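## Task

Take the cooling block sitting in deck slot D2 and set it flat within the locators of the empty place in cooler COLD's drawer, with each of its 5 loose tubes still in its original bore; then close the drawer completely (COLD's lamp stays on until it is fully shut). The block already in the drawer must remain flat in its place with every tube in its bore, and plate P1 must stay on D1 as it is. Nothing may count as done if only the robot is holding it there; finish by releasing and moving the gripper away.

## Robot and tools

Robot: one Doosan M1013 six-joint arm carrying a Robotiq 2F-140 two-finger gripper. There is only this one arm, so every motion argument describes a single gripper. Joints from base outward: waist, shoulder, elbow, forearm roll, wrist pitch, wrist roll. The elbow cannot quite straighten fully.

Scene frame: origin on the table surface right under the arm base, +z up, +y to the left when facing along +x. All positions are in metres, orientations are quaternions written w, x, y, z. The base may be slightly tilted against the table, and the reported hand position gets less accurate at long reach. Layout: D1 is the deck slot beside COLD, D2 lies further out past D1. COLD is a loose cooler with a drawer and a lamp that shows while the drawer is open; it must stay within roughly a finger width of its start, upright and barely rotated, so do not shove it.

Gripper frame: fingers point along the gripper's +z, and they open and close along its y. end_effector_position is the spot between the pads when closed; closed fingertips extend about 33 mm past it, fully open ones about 9 mm. Closing pushes the tips about 24 mm further from the arm, so keep that clearance above surfaces.

The row (used by execute_actions and move): exactly 10 numbers, x, y, z, qw, qx, qy, qz, position, force_limit, speed. The first seven are an absolute target pose of the gripper in the scene frame (metres, then unit quaternion). To hold an orientation, repeat the wanted quaternion in each row rather than copying a possibly drifted reported one. The last three are gripper settings, each in [-1, 1]: position +1 = fully open (140 mm), about -0.8 = pads touching, -1 = close until blocked; force_limit -1/0/+1 gives roughly 14/60/107 N grip on parts up to 40 mm wide; speed -1/0/+1 gives roughly 30/140/250 mm/s of pad gap change. A target lying over 0.6 m from the last reported position along any gripper axis is refused, and nothing is sent.

execute_actions: argument actions is a list holding one item or none. Empty list = just report state (with pictures). An action item is {rows: up to 15 rows, steps: up to 15, default 15}; each step lasts 1/30 s and uses one row, the last row repeating if rows run out. An action needs at least 11 steps. A wait item is {steps: n} with n up to 300, counted from the previous result, so your reply time is included. Optional pictures: true adds camera images. Each step, the commanded pose is clipped to within 70 mm and 16 degrees of the measured pose; position wins over orientation when both cannot be met. A result is produced 11 steps before an action ends; those remaining steps run while you write your next reply. After the action the arm only continues to the last clipped pose, so large moves need follow-up commands; check the reported pose.

move: arguments target (one row) and speed (m/s, 0.002 to 0.5, default 0.25; rotation rate capped at twice that in rad/s). It drives the gripper in a straight line toward the target pose over 0.5 to 10 s (cut off at 10 s). Finger settings apply at the start. It does not avoid obstacles, can lag, stray or overshoot speed, especially with the arm stretched. Its result adds a move: line: done (settled near target), or off_target, moving, held, fault; plus limits (paced = your pose was clipped; held = the clearance check blocked some steps, after which motion can suddenly be fast) and the remaining distance to target.

wait: argument seconds, 0 to 10; sends nothing new. zoom_image: camera (cam_head_left, cam_head_right, cam_high, cam_low, cam_wrist) and region [x0, y0, x1, y1] in pixels, at most 504 by 504, origin top-left of the 504x504 image. read_manual: section "licences" only; no motion. finished_scene: scene = number of the current scene; irreversible, ends it and reports success.

Result lines: state gives end_effector_position, end_effector_quat_wxyz and velocities; Hand target appears only when nothing is kept back. "pose unreachable" and HELD mark steps where the clearance check (which treats any mount under the base as arm) altered or blocked your command. object_status: 0 moving, 1 blocked while opening, 2 blocked while closing (a grip), 3 reached requested position or pads met. After commanding -1, confirm status 2. position_measured is in counts: 3 open, 230 pads met, not linear. Stopped fingers stay put until position changes by at least 0.01; to tighten, raise force_limit and switch between -1 and -0.98. Joint torques are offset, scaled and noisy. MOTOR HOT warns of overheating from holding loads; reaching the limit brakes the arm.

Avoid: the arm is stiff, so commanding even slightly into a firm surface can fault. A torque at a joint's load limit (waist/shoulder 312, elbow 147, wrist joints 41.4 N m, held weight included) or 144 N external force stops the arm for 10 s and drops the rest of the call. Approach contacts slowly; faster and deeper targets hit harder. Occasional tugs on held parts or pushes on loose ones can happen. Never knock or drop anything off the table; avoid slips, slams and tipping tubes out of their bores. The simulation keeps running while you think.

Each tool is called after "Call:" by a JSON object that holds its "api" and its "payload", one argument or row to a line.

## Session

I'll start by looking at the scene.

Call:
{"api": "execute_actions", "payload": {
  "actions": []
}}

Scene clock: 0.00 s of 10800.00 s.
end_effector_position=(+0.2610, -0.0039, +0.2837) position_measured=3 object_status=3 end_effector_quat_wxyz=(+0.292, +0.780, -0.283, +0.477) end_effector_velocity=(+0.000, +0.000, +0.000) end_effector_angular_velocity=(+0.001, -0.001, -0.000)
Joint positions: [ 1.159 -0.216  2.629 -0.969  1.563  3.89 ]
Joint velocities: [ 0.    -0.    -0.     0.    -0.     0.001]
Joint torques (N m, as the joint torque sensors report them, + toward a larger angle): no reading
Hand target: +0.261, -0.004, +0.284; +0.292, +0.780, -0.283, +0.477

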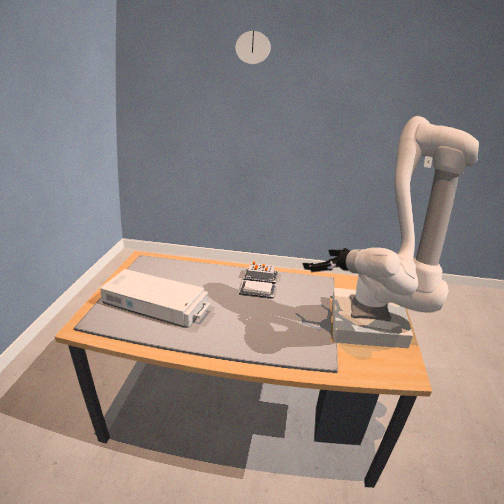

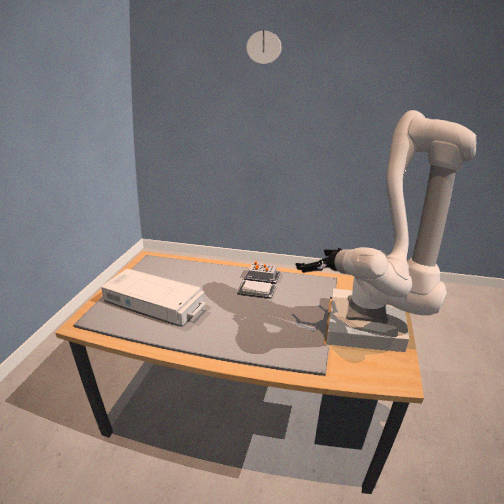

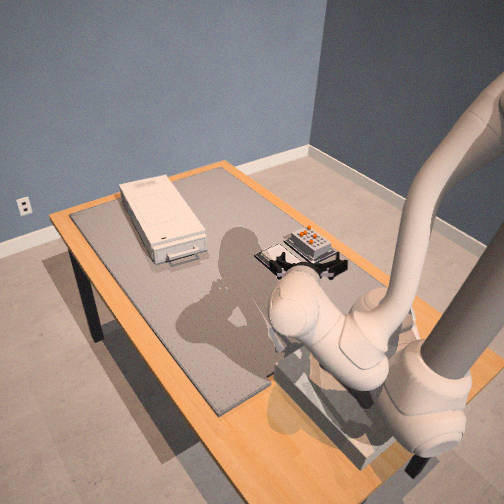

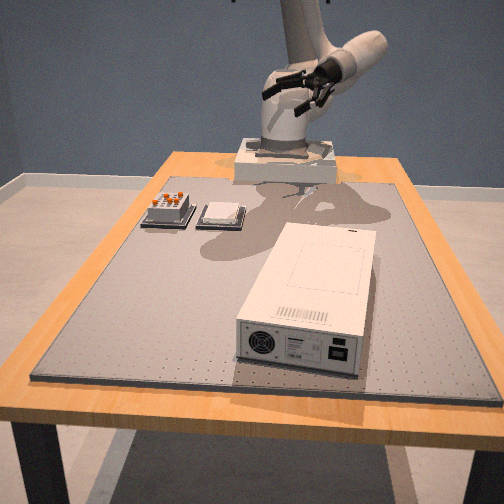

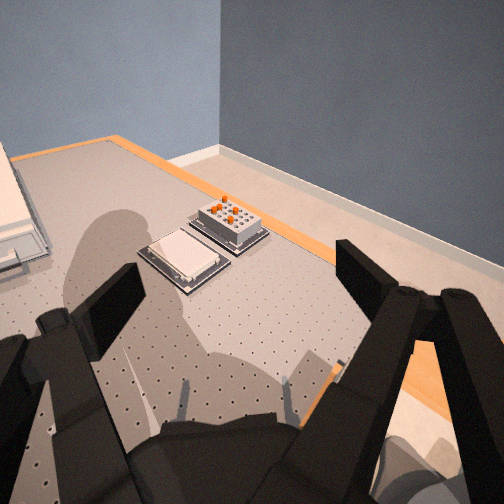

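Call:
{"api": "zoom_image", "payload": {
  "camera": "cam_high",
  "region": [100, 160, 360, 300]
}}

Call:
{"api": "zoom_image", "payload": {
  "camera": "cam_head_left",
  "region": [80, 240, 320, 350]
}}

Call:
{"api": "zoom_image", "payload": {
  "camera": "cam_wrist",
  "region": [120, 170, 290, 310]
}}

Region (100, 160, 360, 300) of cam_high's 504x504 image, scaled by 1.938, with more detail than that image has; it fills the top 271 rows of this view, and the rest is white.

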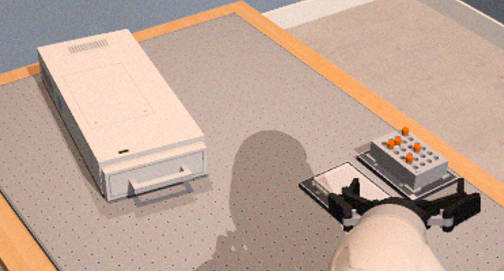

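Region (80, 240, 320, 350) of cam_head_left's 504x504 image, scaled by 2.100, with more detail than that image has; it fills the top 231 rows of this view, and the rest is white.

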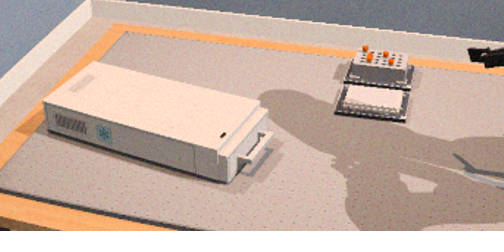

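Region (120, 170, 290, 310) of cam_wrist's 504x504 image, scaled by 2.965, with more detail than that image has; it fills the top 415 rows of this view, and the rest is white.

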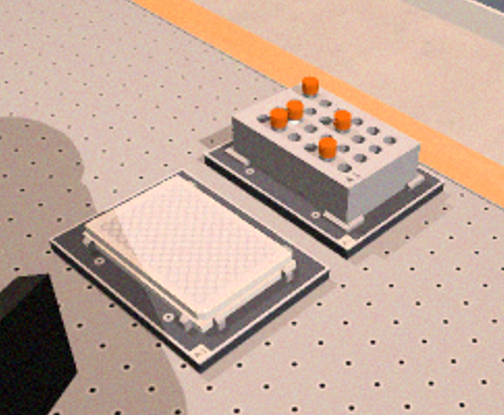

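Call:
{"api": "move", "payload": {
  "target": [0.5, -0.2, 0.4, 0, 1, 0, 0, 1, 0, 0],
  "speed": 0.25
}}

Scene clock: 6.10 s of 10800.00 s.
end_effector_position=(+0.2610, -0.0039, +0.2837) position_measured=3 object_status=3 end_effector_quat_wxyz=(+0.292, +0.780, -0.283, +0.477) end_effector_velocity=(+0.000, -0.000, +0.000) end_effector_angular_velocity=(+0.001, -0.001, -0.001)
Joint positions: [ 1.159 -0.216  2.629 -0.969  1.563  3.89 ]
Joint velocities: [-0.001  0.     0.    -0.001  0.     0.001]
Joint torques (N m, as the joint torque sensors report them, + toward a larger angle): [  4.08  -3.07 -24.18   1.39   2.27  -0.15]
Hand target: +0.261, -0.004, +0.284; +0.292, +0.780, -0.283, +0.477
Off the commanded pose: 0.330 m, 78 deg; position and orientation clipped at the last step of the last action.
Kept back: nothing.
After step 90, 0.07 s passed at rest.
move: held; limits=paced,held; held on 91 of 91 steps, including the last
pose unreachable: on one or more control steps of this call an arm could not follow its commanded pose, so it was not sent that pose on those steps. On the call's last step it was still not sent that pose. It may still have moved: this result reports where it is.
cause: the commanded pose would bring two parts of the arm too close to each other (joints 3 (elbow) and 4 (forearm roll) lie between them).

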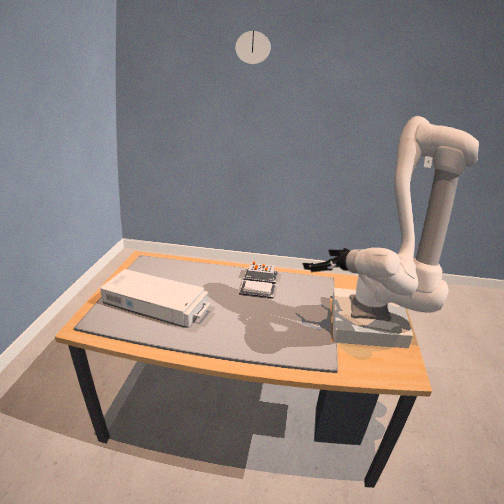

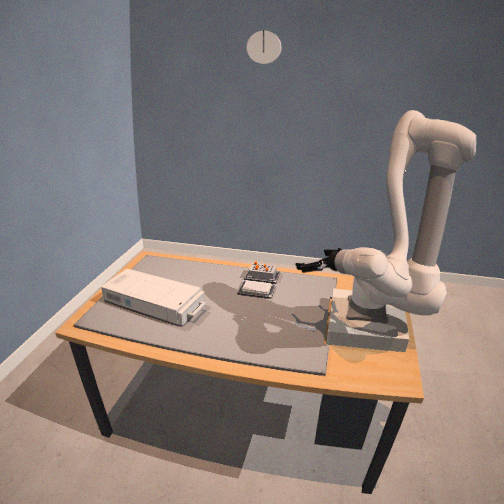

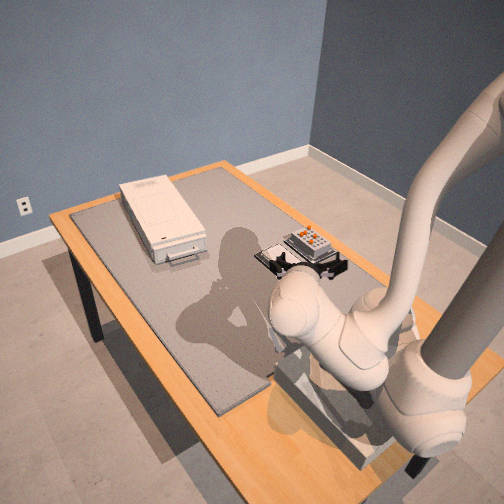

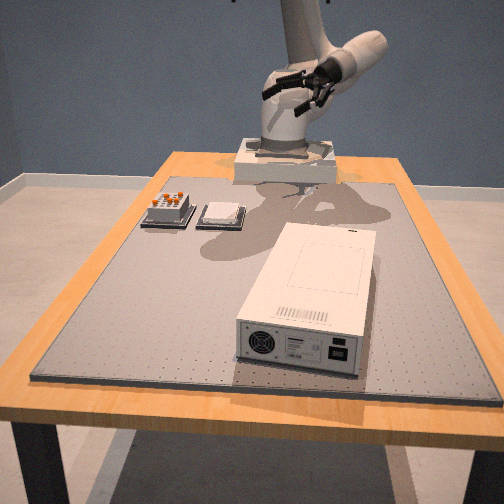

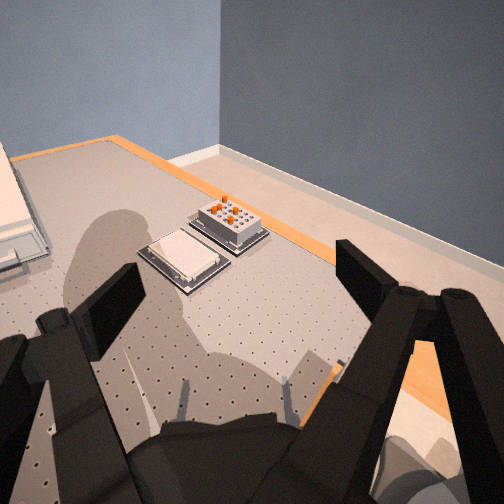

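Call:
{"api": "move", "payload": {
  "target": [0.46, 0.05, 0.38, 0.292, 0.780, -0.283, 0.477, 1, 0, 0],
  "speed": 0.25
}}

Scene clock: 9.17 s of 10800.00 s.
end_effector_position=(+0.4597, +0.0502, +0.3800) position_measured=3 object_status=3 end_effector_quat_wxyz=(+0.292, +0.780, -0.283, +0.477) end_effector_velocity=(+0.001, -0.000, -0.000) end_effector_angular_velocity=(+0.000, +0.001, -0.001)
Joint positions: [ 0.745 -0.103  2.305 -1.22   1.384  3.564]
Joint velocities: [-0.002  0.001 -0.001 -0.    -0.002 -0.001]
Joint torques (N m, as the joint torque sensors report them, + toward a larger angle): [  2.19 -21.81 -31.58   0.37   1.74   0.04]
Hand target: +0.460, +0.050, +0.380; +0.292, +0.780, -0.283, +0.477
Off the commanded pose: 0.000 m, 0 deg.
Kept back: nothing.
move: done; limits=paced

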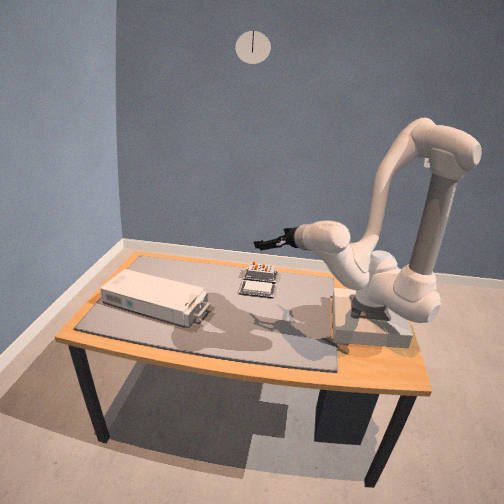

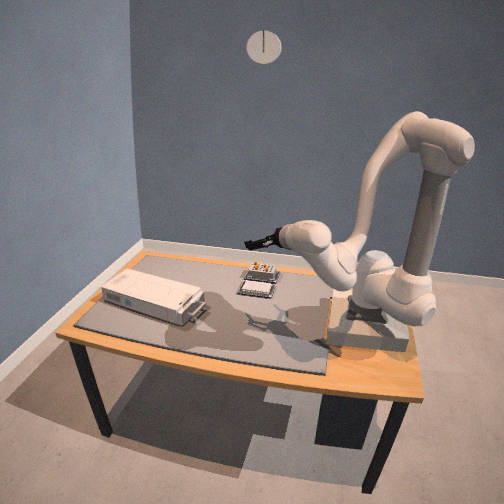

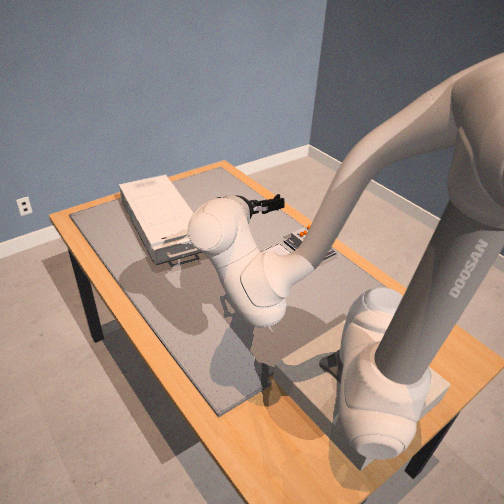

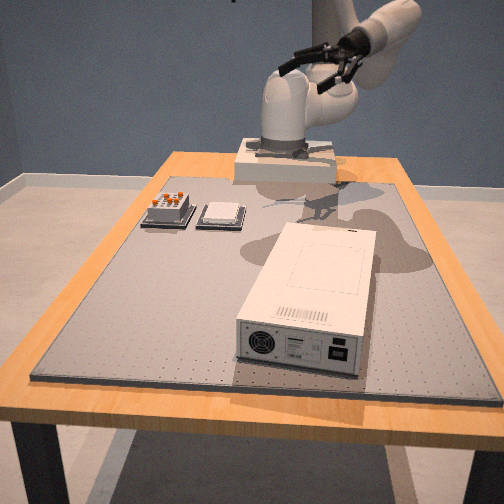

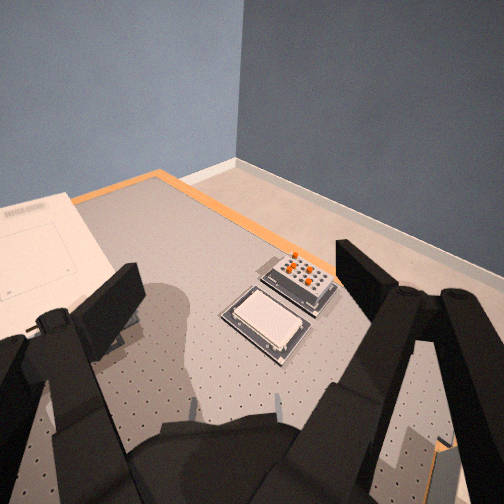

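Call:
{"api": "move", "payload": {
  "target": [0.6, 0.08, 0.35, 0, 1, 0, 0, 1, 0, 0],
  "speed": 0.3
}}

Scene clock: 12.70 s of 10800.00 s.
end_effector_position=(+0.5997, +0.0806, +0.3500) position_measured=3 object_status=3 end_effector_quat_wxyz=(+0.000, +1.000, +0.000, -0.001) end_effector_velocity=(+0.001, +0.000, +0.000) end_effector_angular_velocity=(+0.003, +0.005, +0.003)
Joint positions: [0.075 0.101 1.748 0.015 1.287 1.629]
Joint velocities: [-0.001  0.004 -0.005  0.003  0.006 -0.005]
Joint torques (N m, as the joint torque sensors report them, + toward a larger angle): [  1.21 -47.55 -42.2    5.31   0.16   0.02]
Hand target: +0.600, +0.081, +0.350; -0.000, +1.000, +0.000, -0.001
Off the commanded pose: 0.001 m, 0 deg.
Kept back: nothing.
move: done

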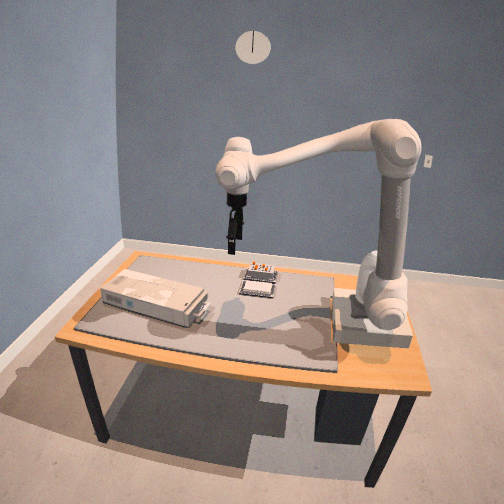

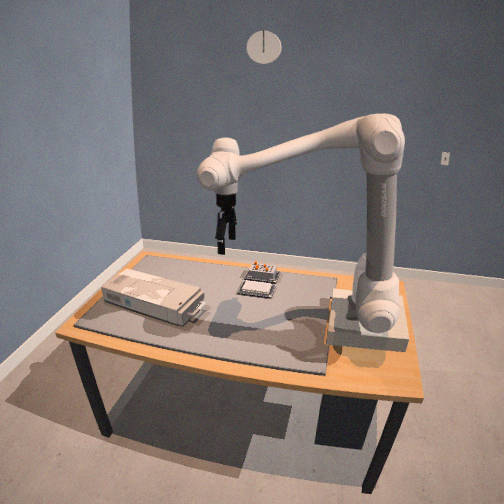

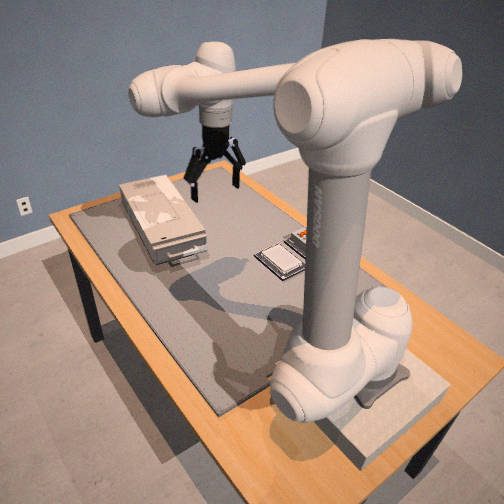

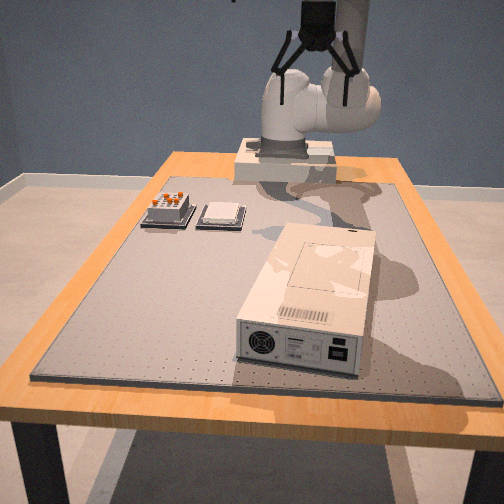

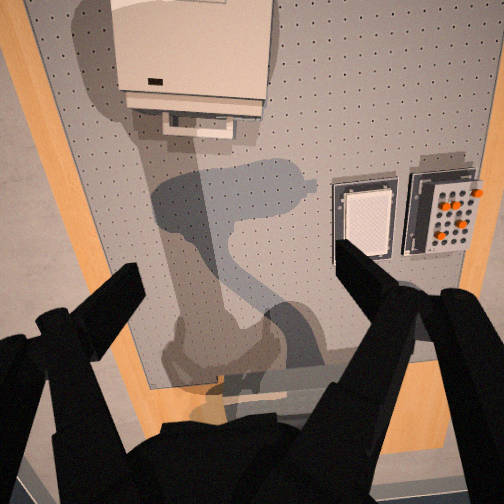

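Call:
{"api": "zoom_image", "payload": {
  "camera": "cam_wrist",
  "region": [90, 0, 300, 160]
}}

Call:
{"api": "zoom_image", "payload": {
  "camera": "cam_wrist",
  "region": [310, 140, 504, 300]
}}

Region (90, 0, 300, 160) of cam_wrist's 504x504 image, scaled by 2.400, with more detail than that image has; it fills the top 384 rows of this view, and the rest is white.

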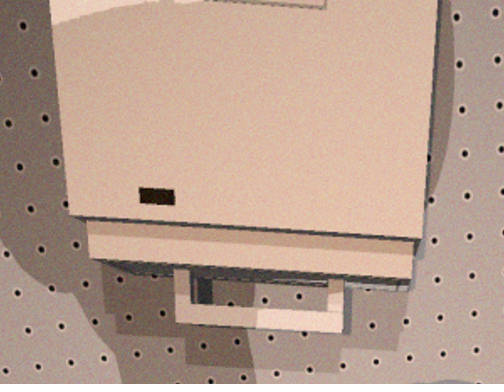

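Region (310, 140, 504, 300) of cam_wrist's 504x504 image, scaled by 2.598, with more detail than that image has; it fills the top 416 rows of this view, and the rest is white.

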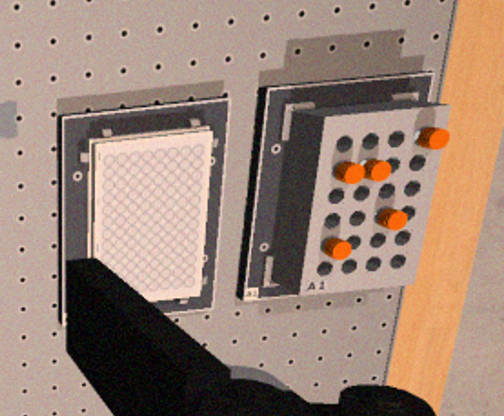

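Call:
{"api": "zoom_image", "payload": {
  "camera": "cam_wrist",
  "region": [60, 220, 410, 380]
}}

Region (60, 220, 410, 380) of cam_wrist's 504x504 image, scaled by 1.440, with more detail than that image has; it fills the top 230 rows of this view, and the rest is white.

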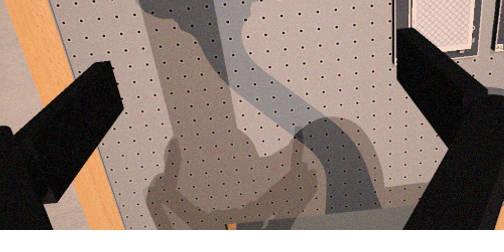

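Call:
{"api": "move", "payload": {
  "target": [0.731, 0.134, 0.17, 0, 0.7621, 0.6474, 0, -0.2, 0, 0.5],
  "speed": 0.3
}}

Scene clock: 24.57 s of 10800.00 s.
end_effector_position=(+0.7309, +0.1342, +0.1701) position_measured=154 object_status=3 end_effector_quat_wxyz=(+0.000, +0.762, +0.647, -0.000) end_effector_velocity=(+0.001, -0.000, -0.001) end_effector_angular_velocity=(+0.001, +0.000, +0.005)
Joint positions: [0.14  0.424 1.672 0.016 1.038 0.282]
Joint velocities: [-0.001  0.002 -0.001  0.002 -0.001 -0.007]
Joint torques (N m, as the joint torque sensors report them, + toward a larger angle): [  1.77 -78.53 -38.12   4.64   0.37   0.22]
Hand target: +0.731, +0.134, +0.170; +0.000, +0.762, +0.647, -0.000
Off the commanded pose: 0.000 m, 0 deg.
Kept back: nothing.
After step 90, 6.07 s passed at rest.
move: done

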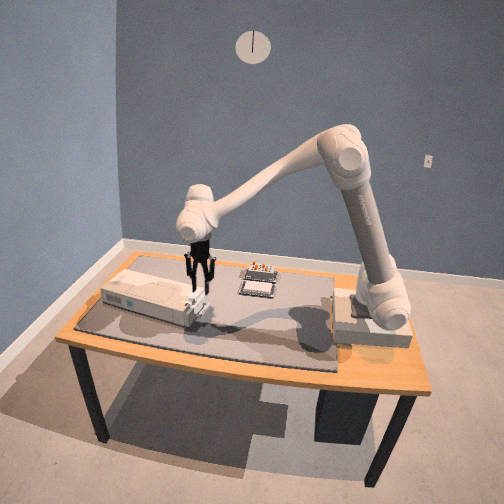

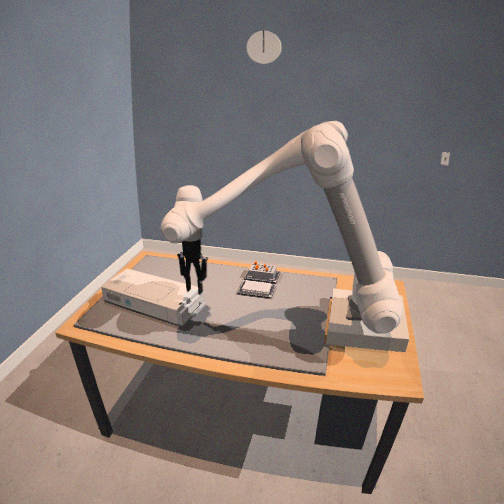

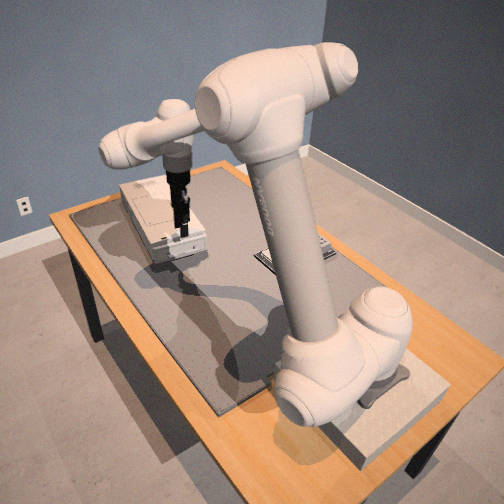

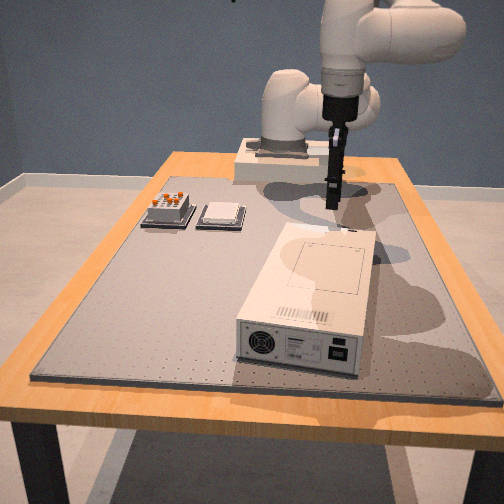

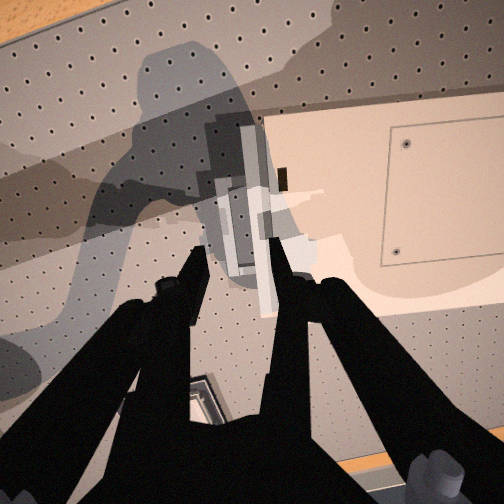

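Call:
{"api": "zoom_image", "payload": {
  "camera": "cam_wrist",
  "region": [160, 100, 360, 340]
}}

Region (160, 100, 360, 340) of cam_wrist's 504x504 image, scaled by 2.100, with more detail than that image has.

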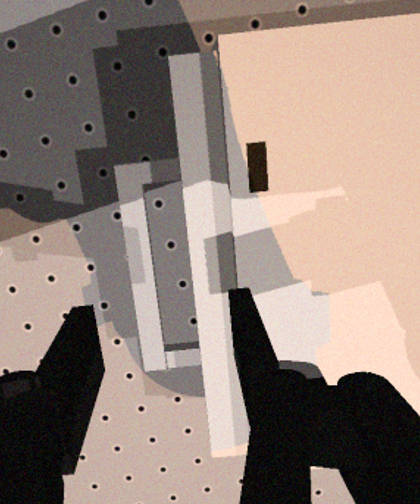

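Call:
{"api": "move", "payload": {
  "target": [0.7171, 0.1365, 0.115, 0, 0.7621, 0.6474, 0, -0.48, 0, 0.5],
  "speed": 0.15
}}

Scene clock: 28.47 s of 10800.00 s.
end_effector_position=(+0.7172, +0.1365, +0.1151) position_measured=190 object_status=3 end_effector_quat_wxyz=(+0.000, +0.762, +0.647, +0.000) end_effector_velocity=(-0.000, -0.000, -0.002) end_effector_angular_velocity=(-0.000, +0.000, -0.000)
Joint positions: [0.146 0.455 1.74  0.017 0.938 0.286]
Joint velocities: [ 0.     0.001  0.002 -0.    -0.003  0.   ]
Joint torques (N m, as the joint torque sensors report them, + toward a larger angle): [  1.73 -78.97 -35.2    4.67   0.45   0.06]
Hand target: +0.717, +0.136, +0.115; +0.000, +0.762, +0.647, -0.000
Off the commanded pose: 0.000 m, 0 deg.
Kept back: nothing.
After step 90, 0.07 s passed at rest.
move: done

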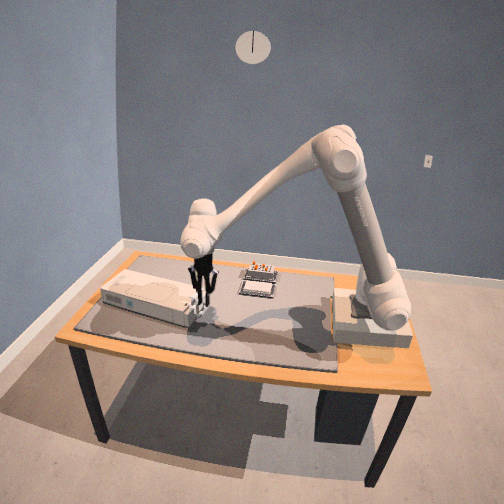

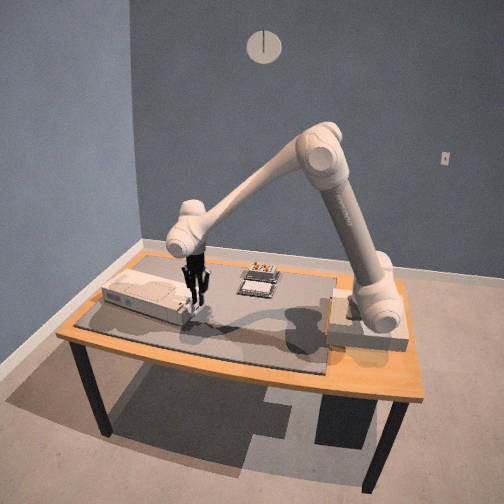

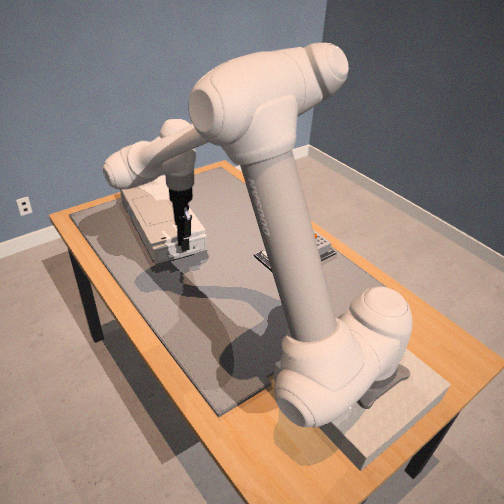

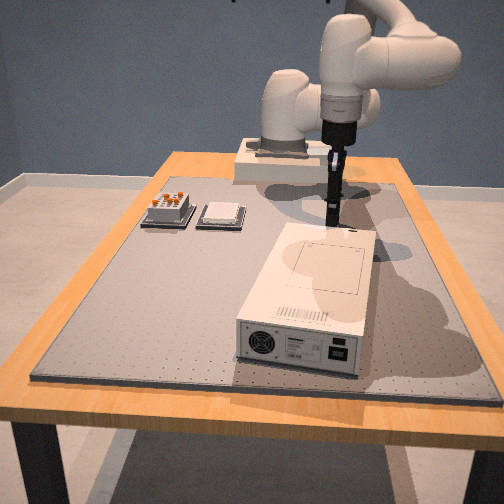

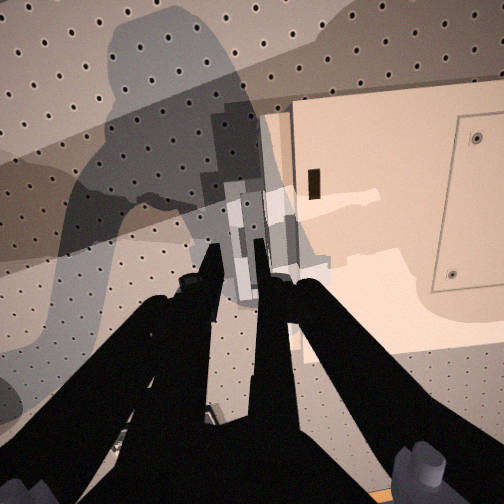

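Call:
{"api": "zoom_image", "payload": {
  "camera": "cam_wrist",
  "region": [170, 90, 350, 330]
}}

Call:
{"api": "zoom_image", "payload": {
  "camera": "cam_head_left",
  "region": [150, 240, 250, 340]
}}

Region (170, 90, 350, 330) of cam_wrist's 504x504 image, scaled by 2.100, with more detail than that image has; it fills the left 378 columns of this view, and the rest is white.

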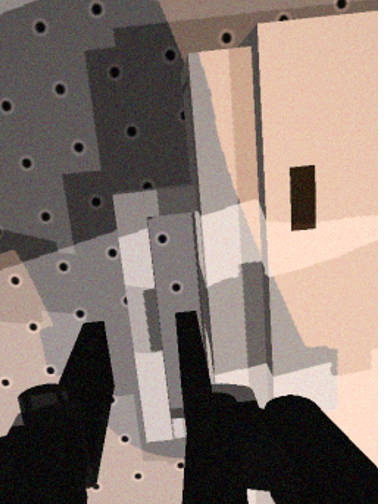

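Region (150, 240, 250, 340) of cam_head_left's 504x504 image, scaled by 5.040, with more detail than that image has.

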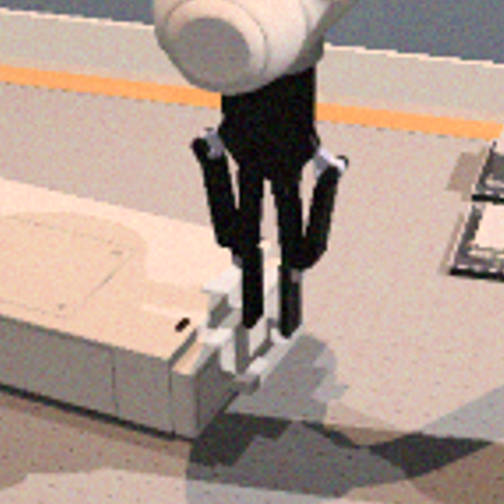

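Call:
{"api": "move", "payload": {
  "target": [0.7171, 0.1365, 0.073, 0, 0.7621, 0.6474, 0, -0.48, 0, 0.5],
  "speed": 0.06
}}

Scene clock: 34.03 s of 10800.00 s.
end_effector_position=(+0.7171, +0.1365, +0.0731) position_measured=190 object_status=3 end_effector_quat_wxyz=(+0.000, +0.762, +0.647, +0.000) end_effector_velocity=(+0.000, -0.001, -0.002) end_effector_angular_velocity=(-0.000, +0.000, -0.001)
Joint positions: [0.147 0.498 1.765 0.018 0.871 0.286]
Joint velocities: [-0.001  0.002  0.001 -0.    -0.002 -0.   ]
Joint torques (N m, as the joint torque sensors report them, + toward a larger angle): [ -0.41 -81.78 -31.86   4.27   0.88   0.01]
Hand target: +0.717, +0.136, +0.073; +0.000, +0.762, +0.647, -0.000
Off the commanded pose: 0.000 m, 0 deg.
Kept back: nothing.
After step 90, 1.53 s passed at rest.
move: done

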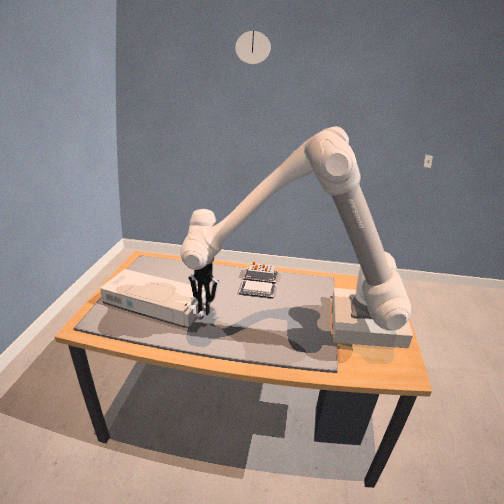

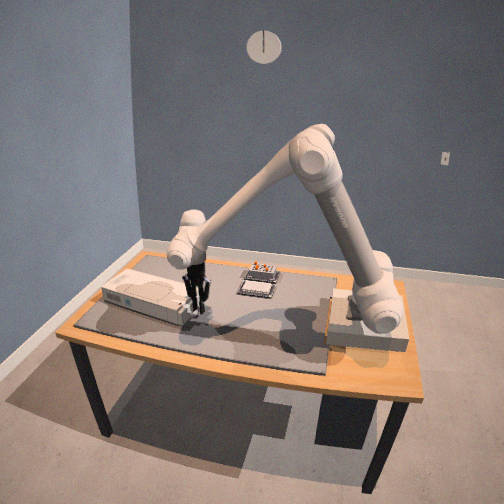

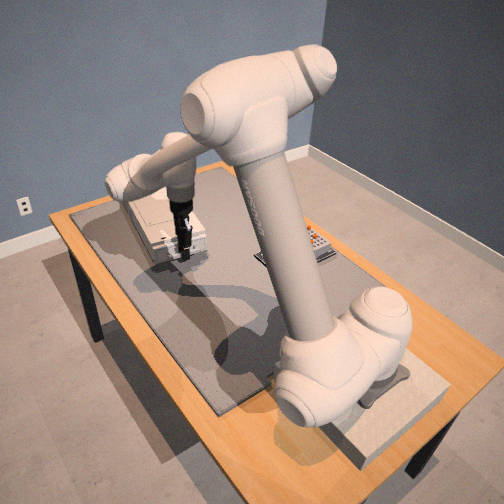

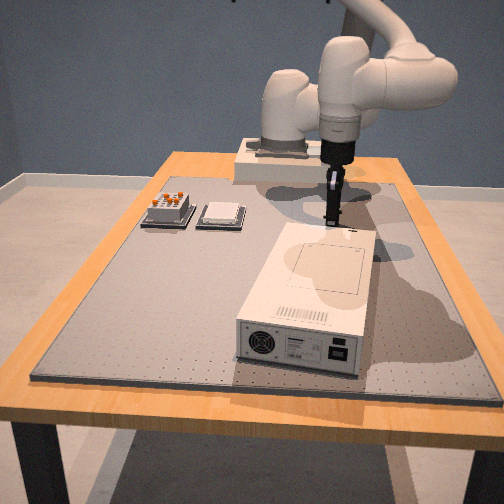

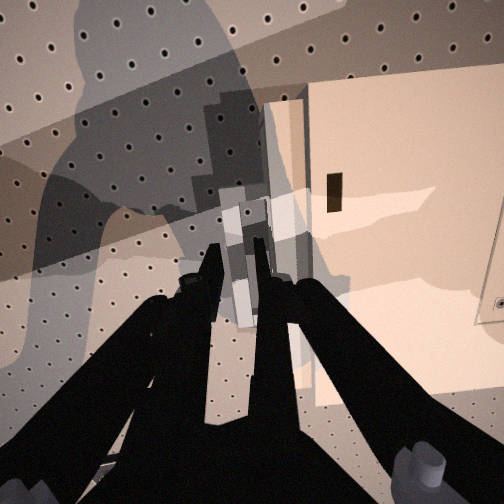

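Call:
{"api": "zoom_image", "payload": {
  "camera": "cam_wrist",
  "region": [170, 70, 370, 340]
}}

Call:
{"api": "zoom_image", "payload": {
  "camera": "cam_head_left",
  "region": [160, 260, 240, 340]
}}

Region (170, 70, 370, 340) of cam_wrist's 504x504 image, scaled by 1.867, with more detail than that image has; it fills the left 373 columns of this view, and the rest is white.

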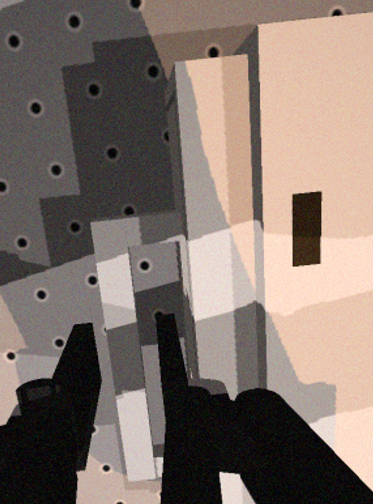

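Region (160, 260, 240, 340) of cam_head_left's 504x504 image, scaled by 6.300, with more detail than that image has.

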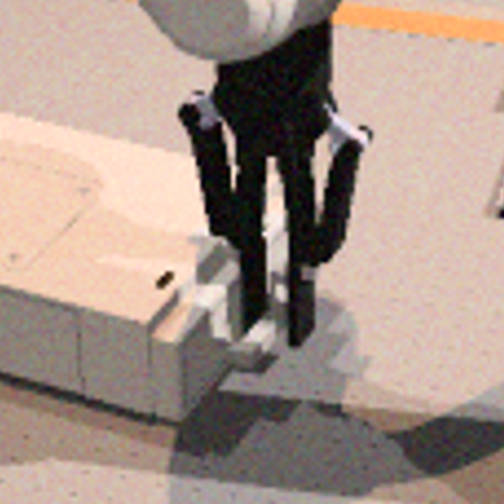

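Call:
{"api": "move", "payload": {
  "target": [0.6826, 0.1422, 0.073, 0, 0.7621, 0.6474, 0, -0.48, 0, 0.5],
  "speed": 0.03
}}

Scene clock: 36.77 s of 10800.00 s.
end_effector_position=(+0.6827, +0.1421, +0.0730) position_measured=190 object_status=3 end_effector_quat_wxyz=(+0.000, +0.762, +0.647, -0.000) end_effector_velocity=(-0.001, +0.001, +0.000) end_effector_angular_velocity=(+0.000, -0.000, +0.001)
Joint positions: [0.162 0.457 1.834 0.018 0.842 0.3  ]
Joint velocities: [ 0.002 -0.001  0.002  0.    -0.001  0.001]
Joint torques (N m, as the joint torque sensors report them, + toward a larger angle): [  0.69 -80.37 -29.76   4.57   1.33   0.26]
Hand target: +0.683, +0.142, +0.073; +0.000, +0.762, +0.647, -0.000
Off the commanded pose: 0.000 m, 0 deg.
Kept back: nothing.
move: done

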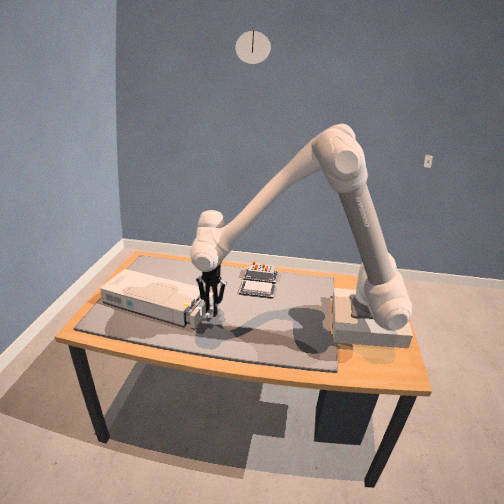

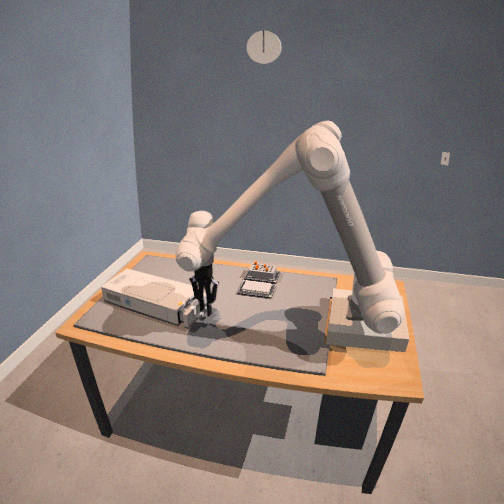

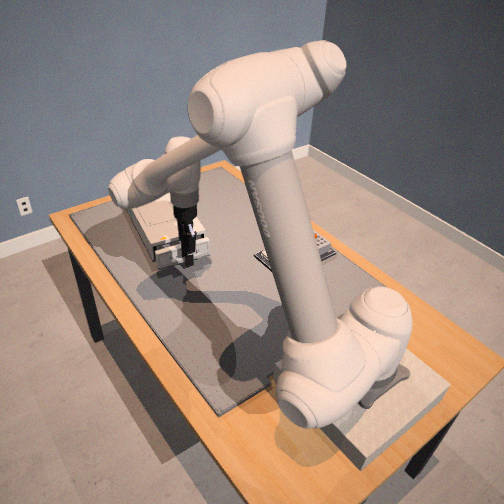

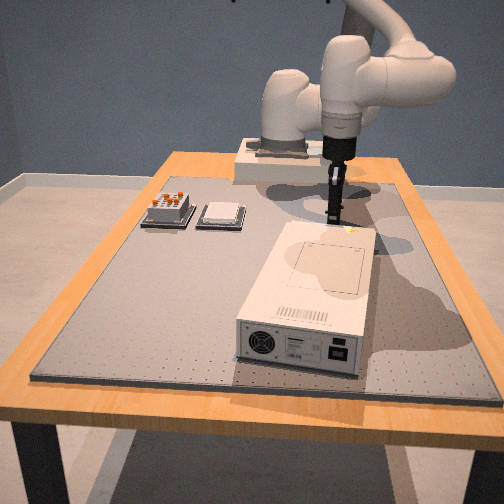

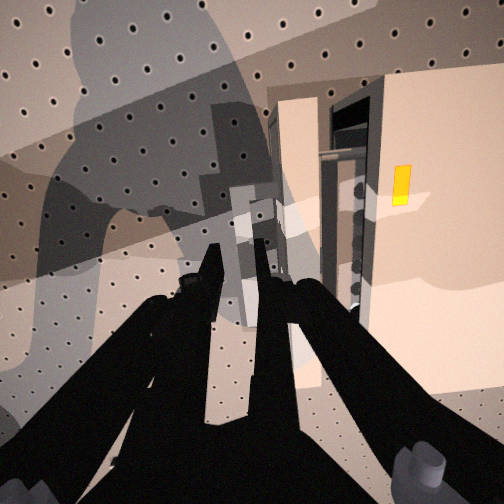

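Call:
{"api": "move", "payload": {
  "target": [0.5394, 0.1657, 0.073, 0, 0.7621, 0.6474, 0, -0.48, 0, 0.5],
  "speed": 0.08
}}

Scene clock: 42.17 s of 10800.00 s.
end_effector_position=(+0.5394, +0.1655, +0.0729) position_measured=190 object_status=3 end_effector_quat_wxyz=(-0.000, +0.762, +0.647, -0.000) end_effector_velocity=(-0.001, +0.000, +0.000) end_effector_angular_velocity=(-0.000, -0.001, +0.000)
Joint positions: [0.241 0.289 2.097 0.019 0.746 0.378]
Joint velocities: [ 0.001 -0.001  0.001 -0.    -0.001  0.   ]
Joint torques (N m, as the joint torque sensors report them, + toward a larger angle): [ -0.79 -57.05 -29.66   4.44   1.04  -0.28]
Hand target: +0.539, +0.165, +0.073; +0.000, +0.762, +0.647, -0.000
Off the commanded pose: 0.000 m, 0 deg.
Kept back: nothing.
After step 90, 0.20 s passed at rest.
move: done

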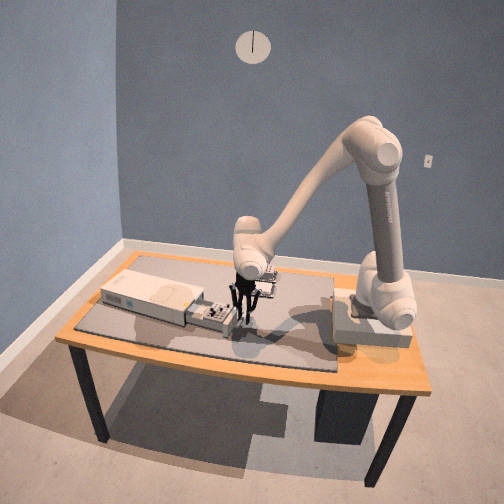

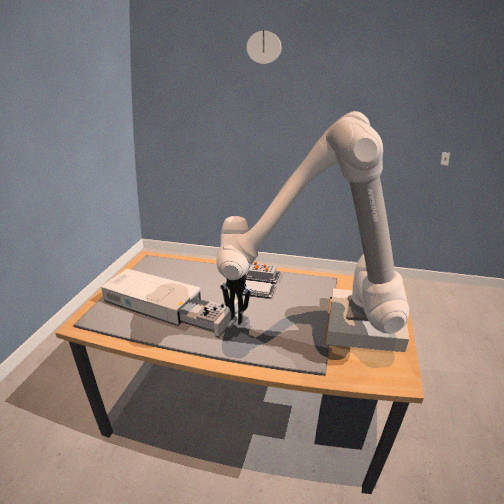

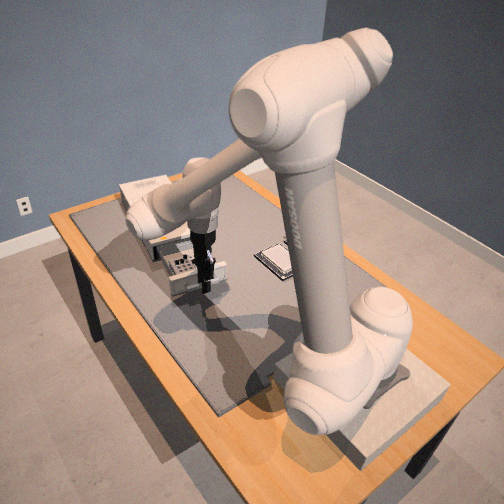

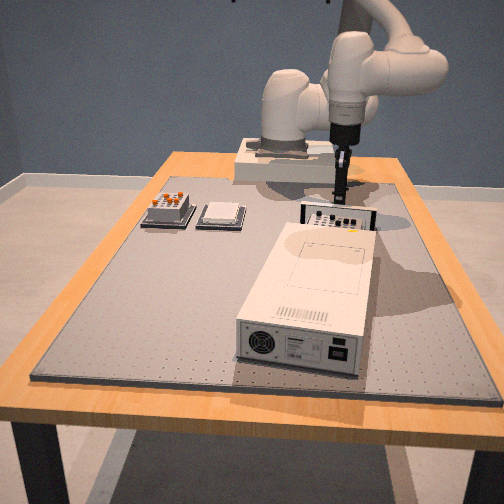

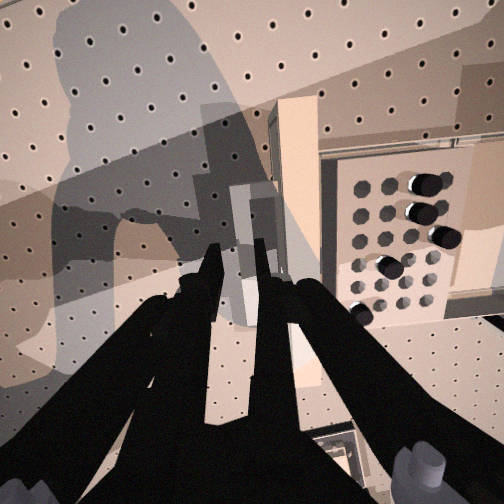

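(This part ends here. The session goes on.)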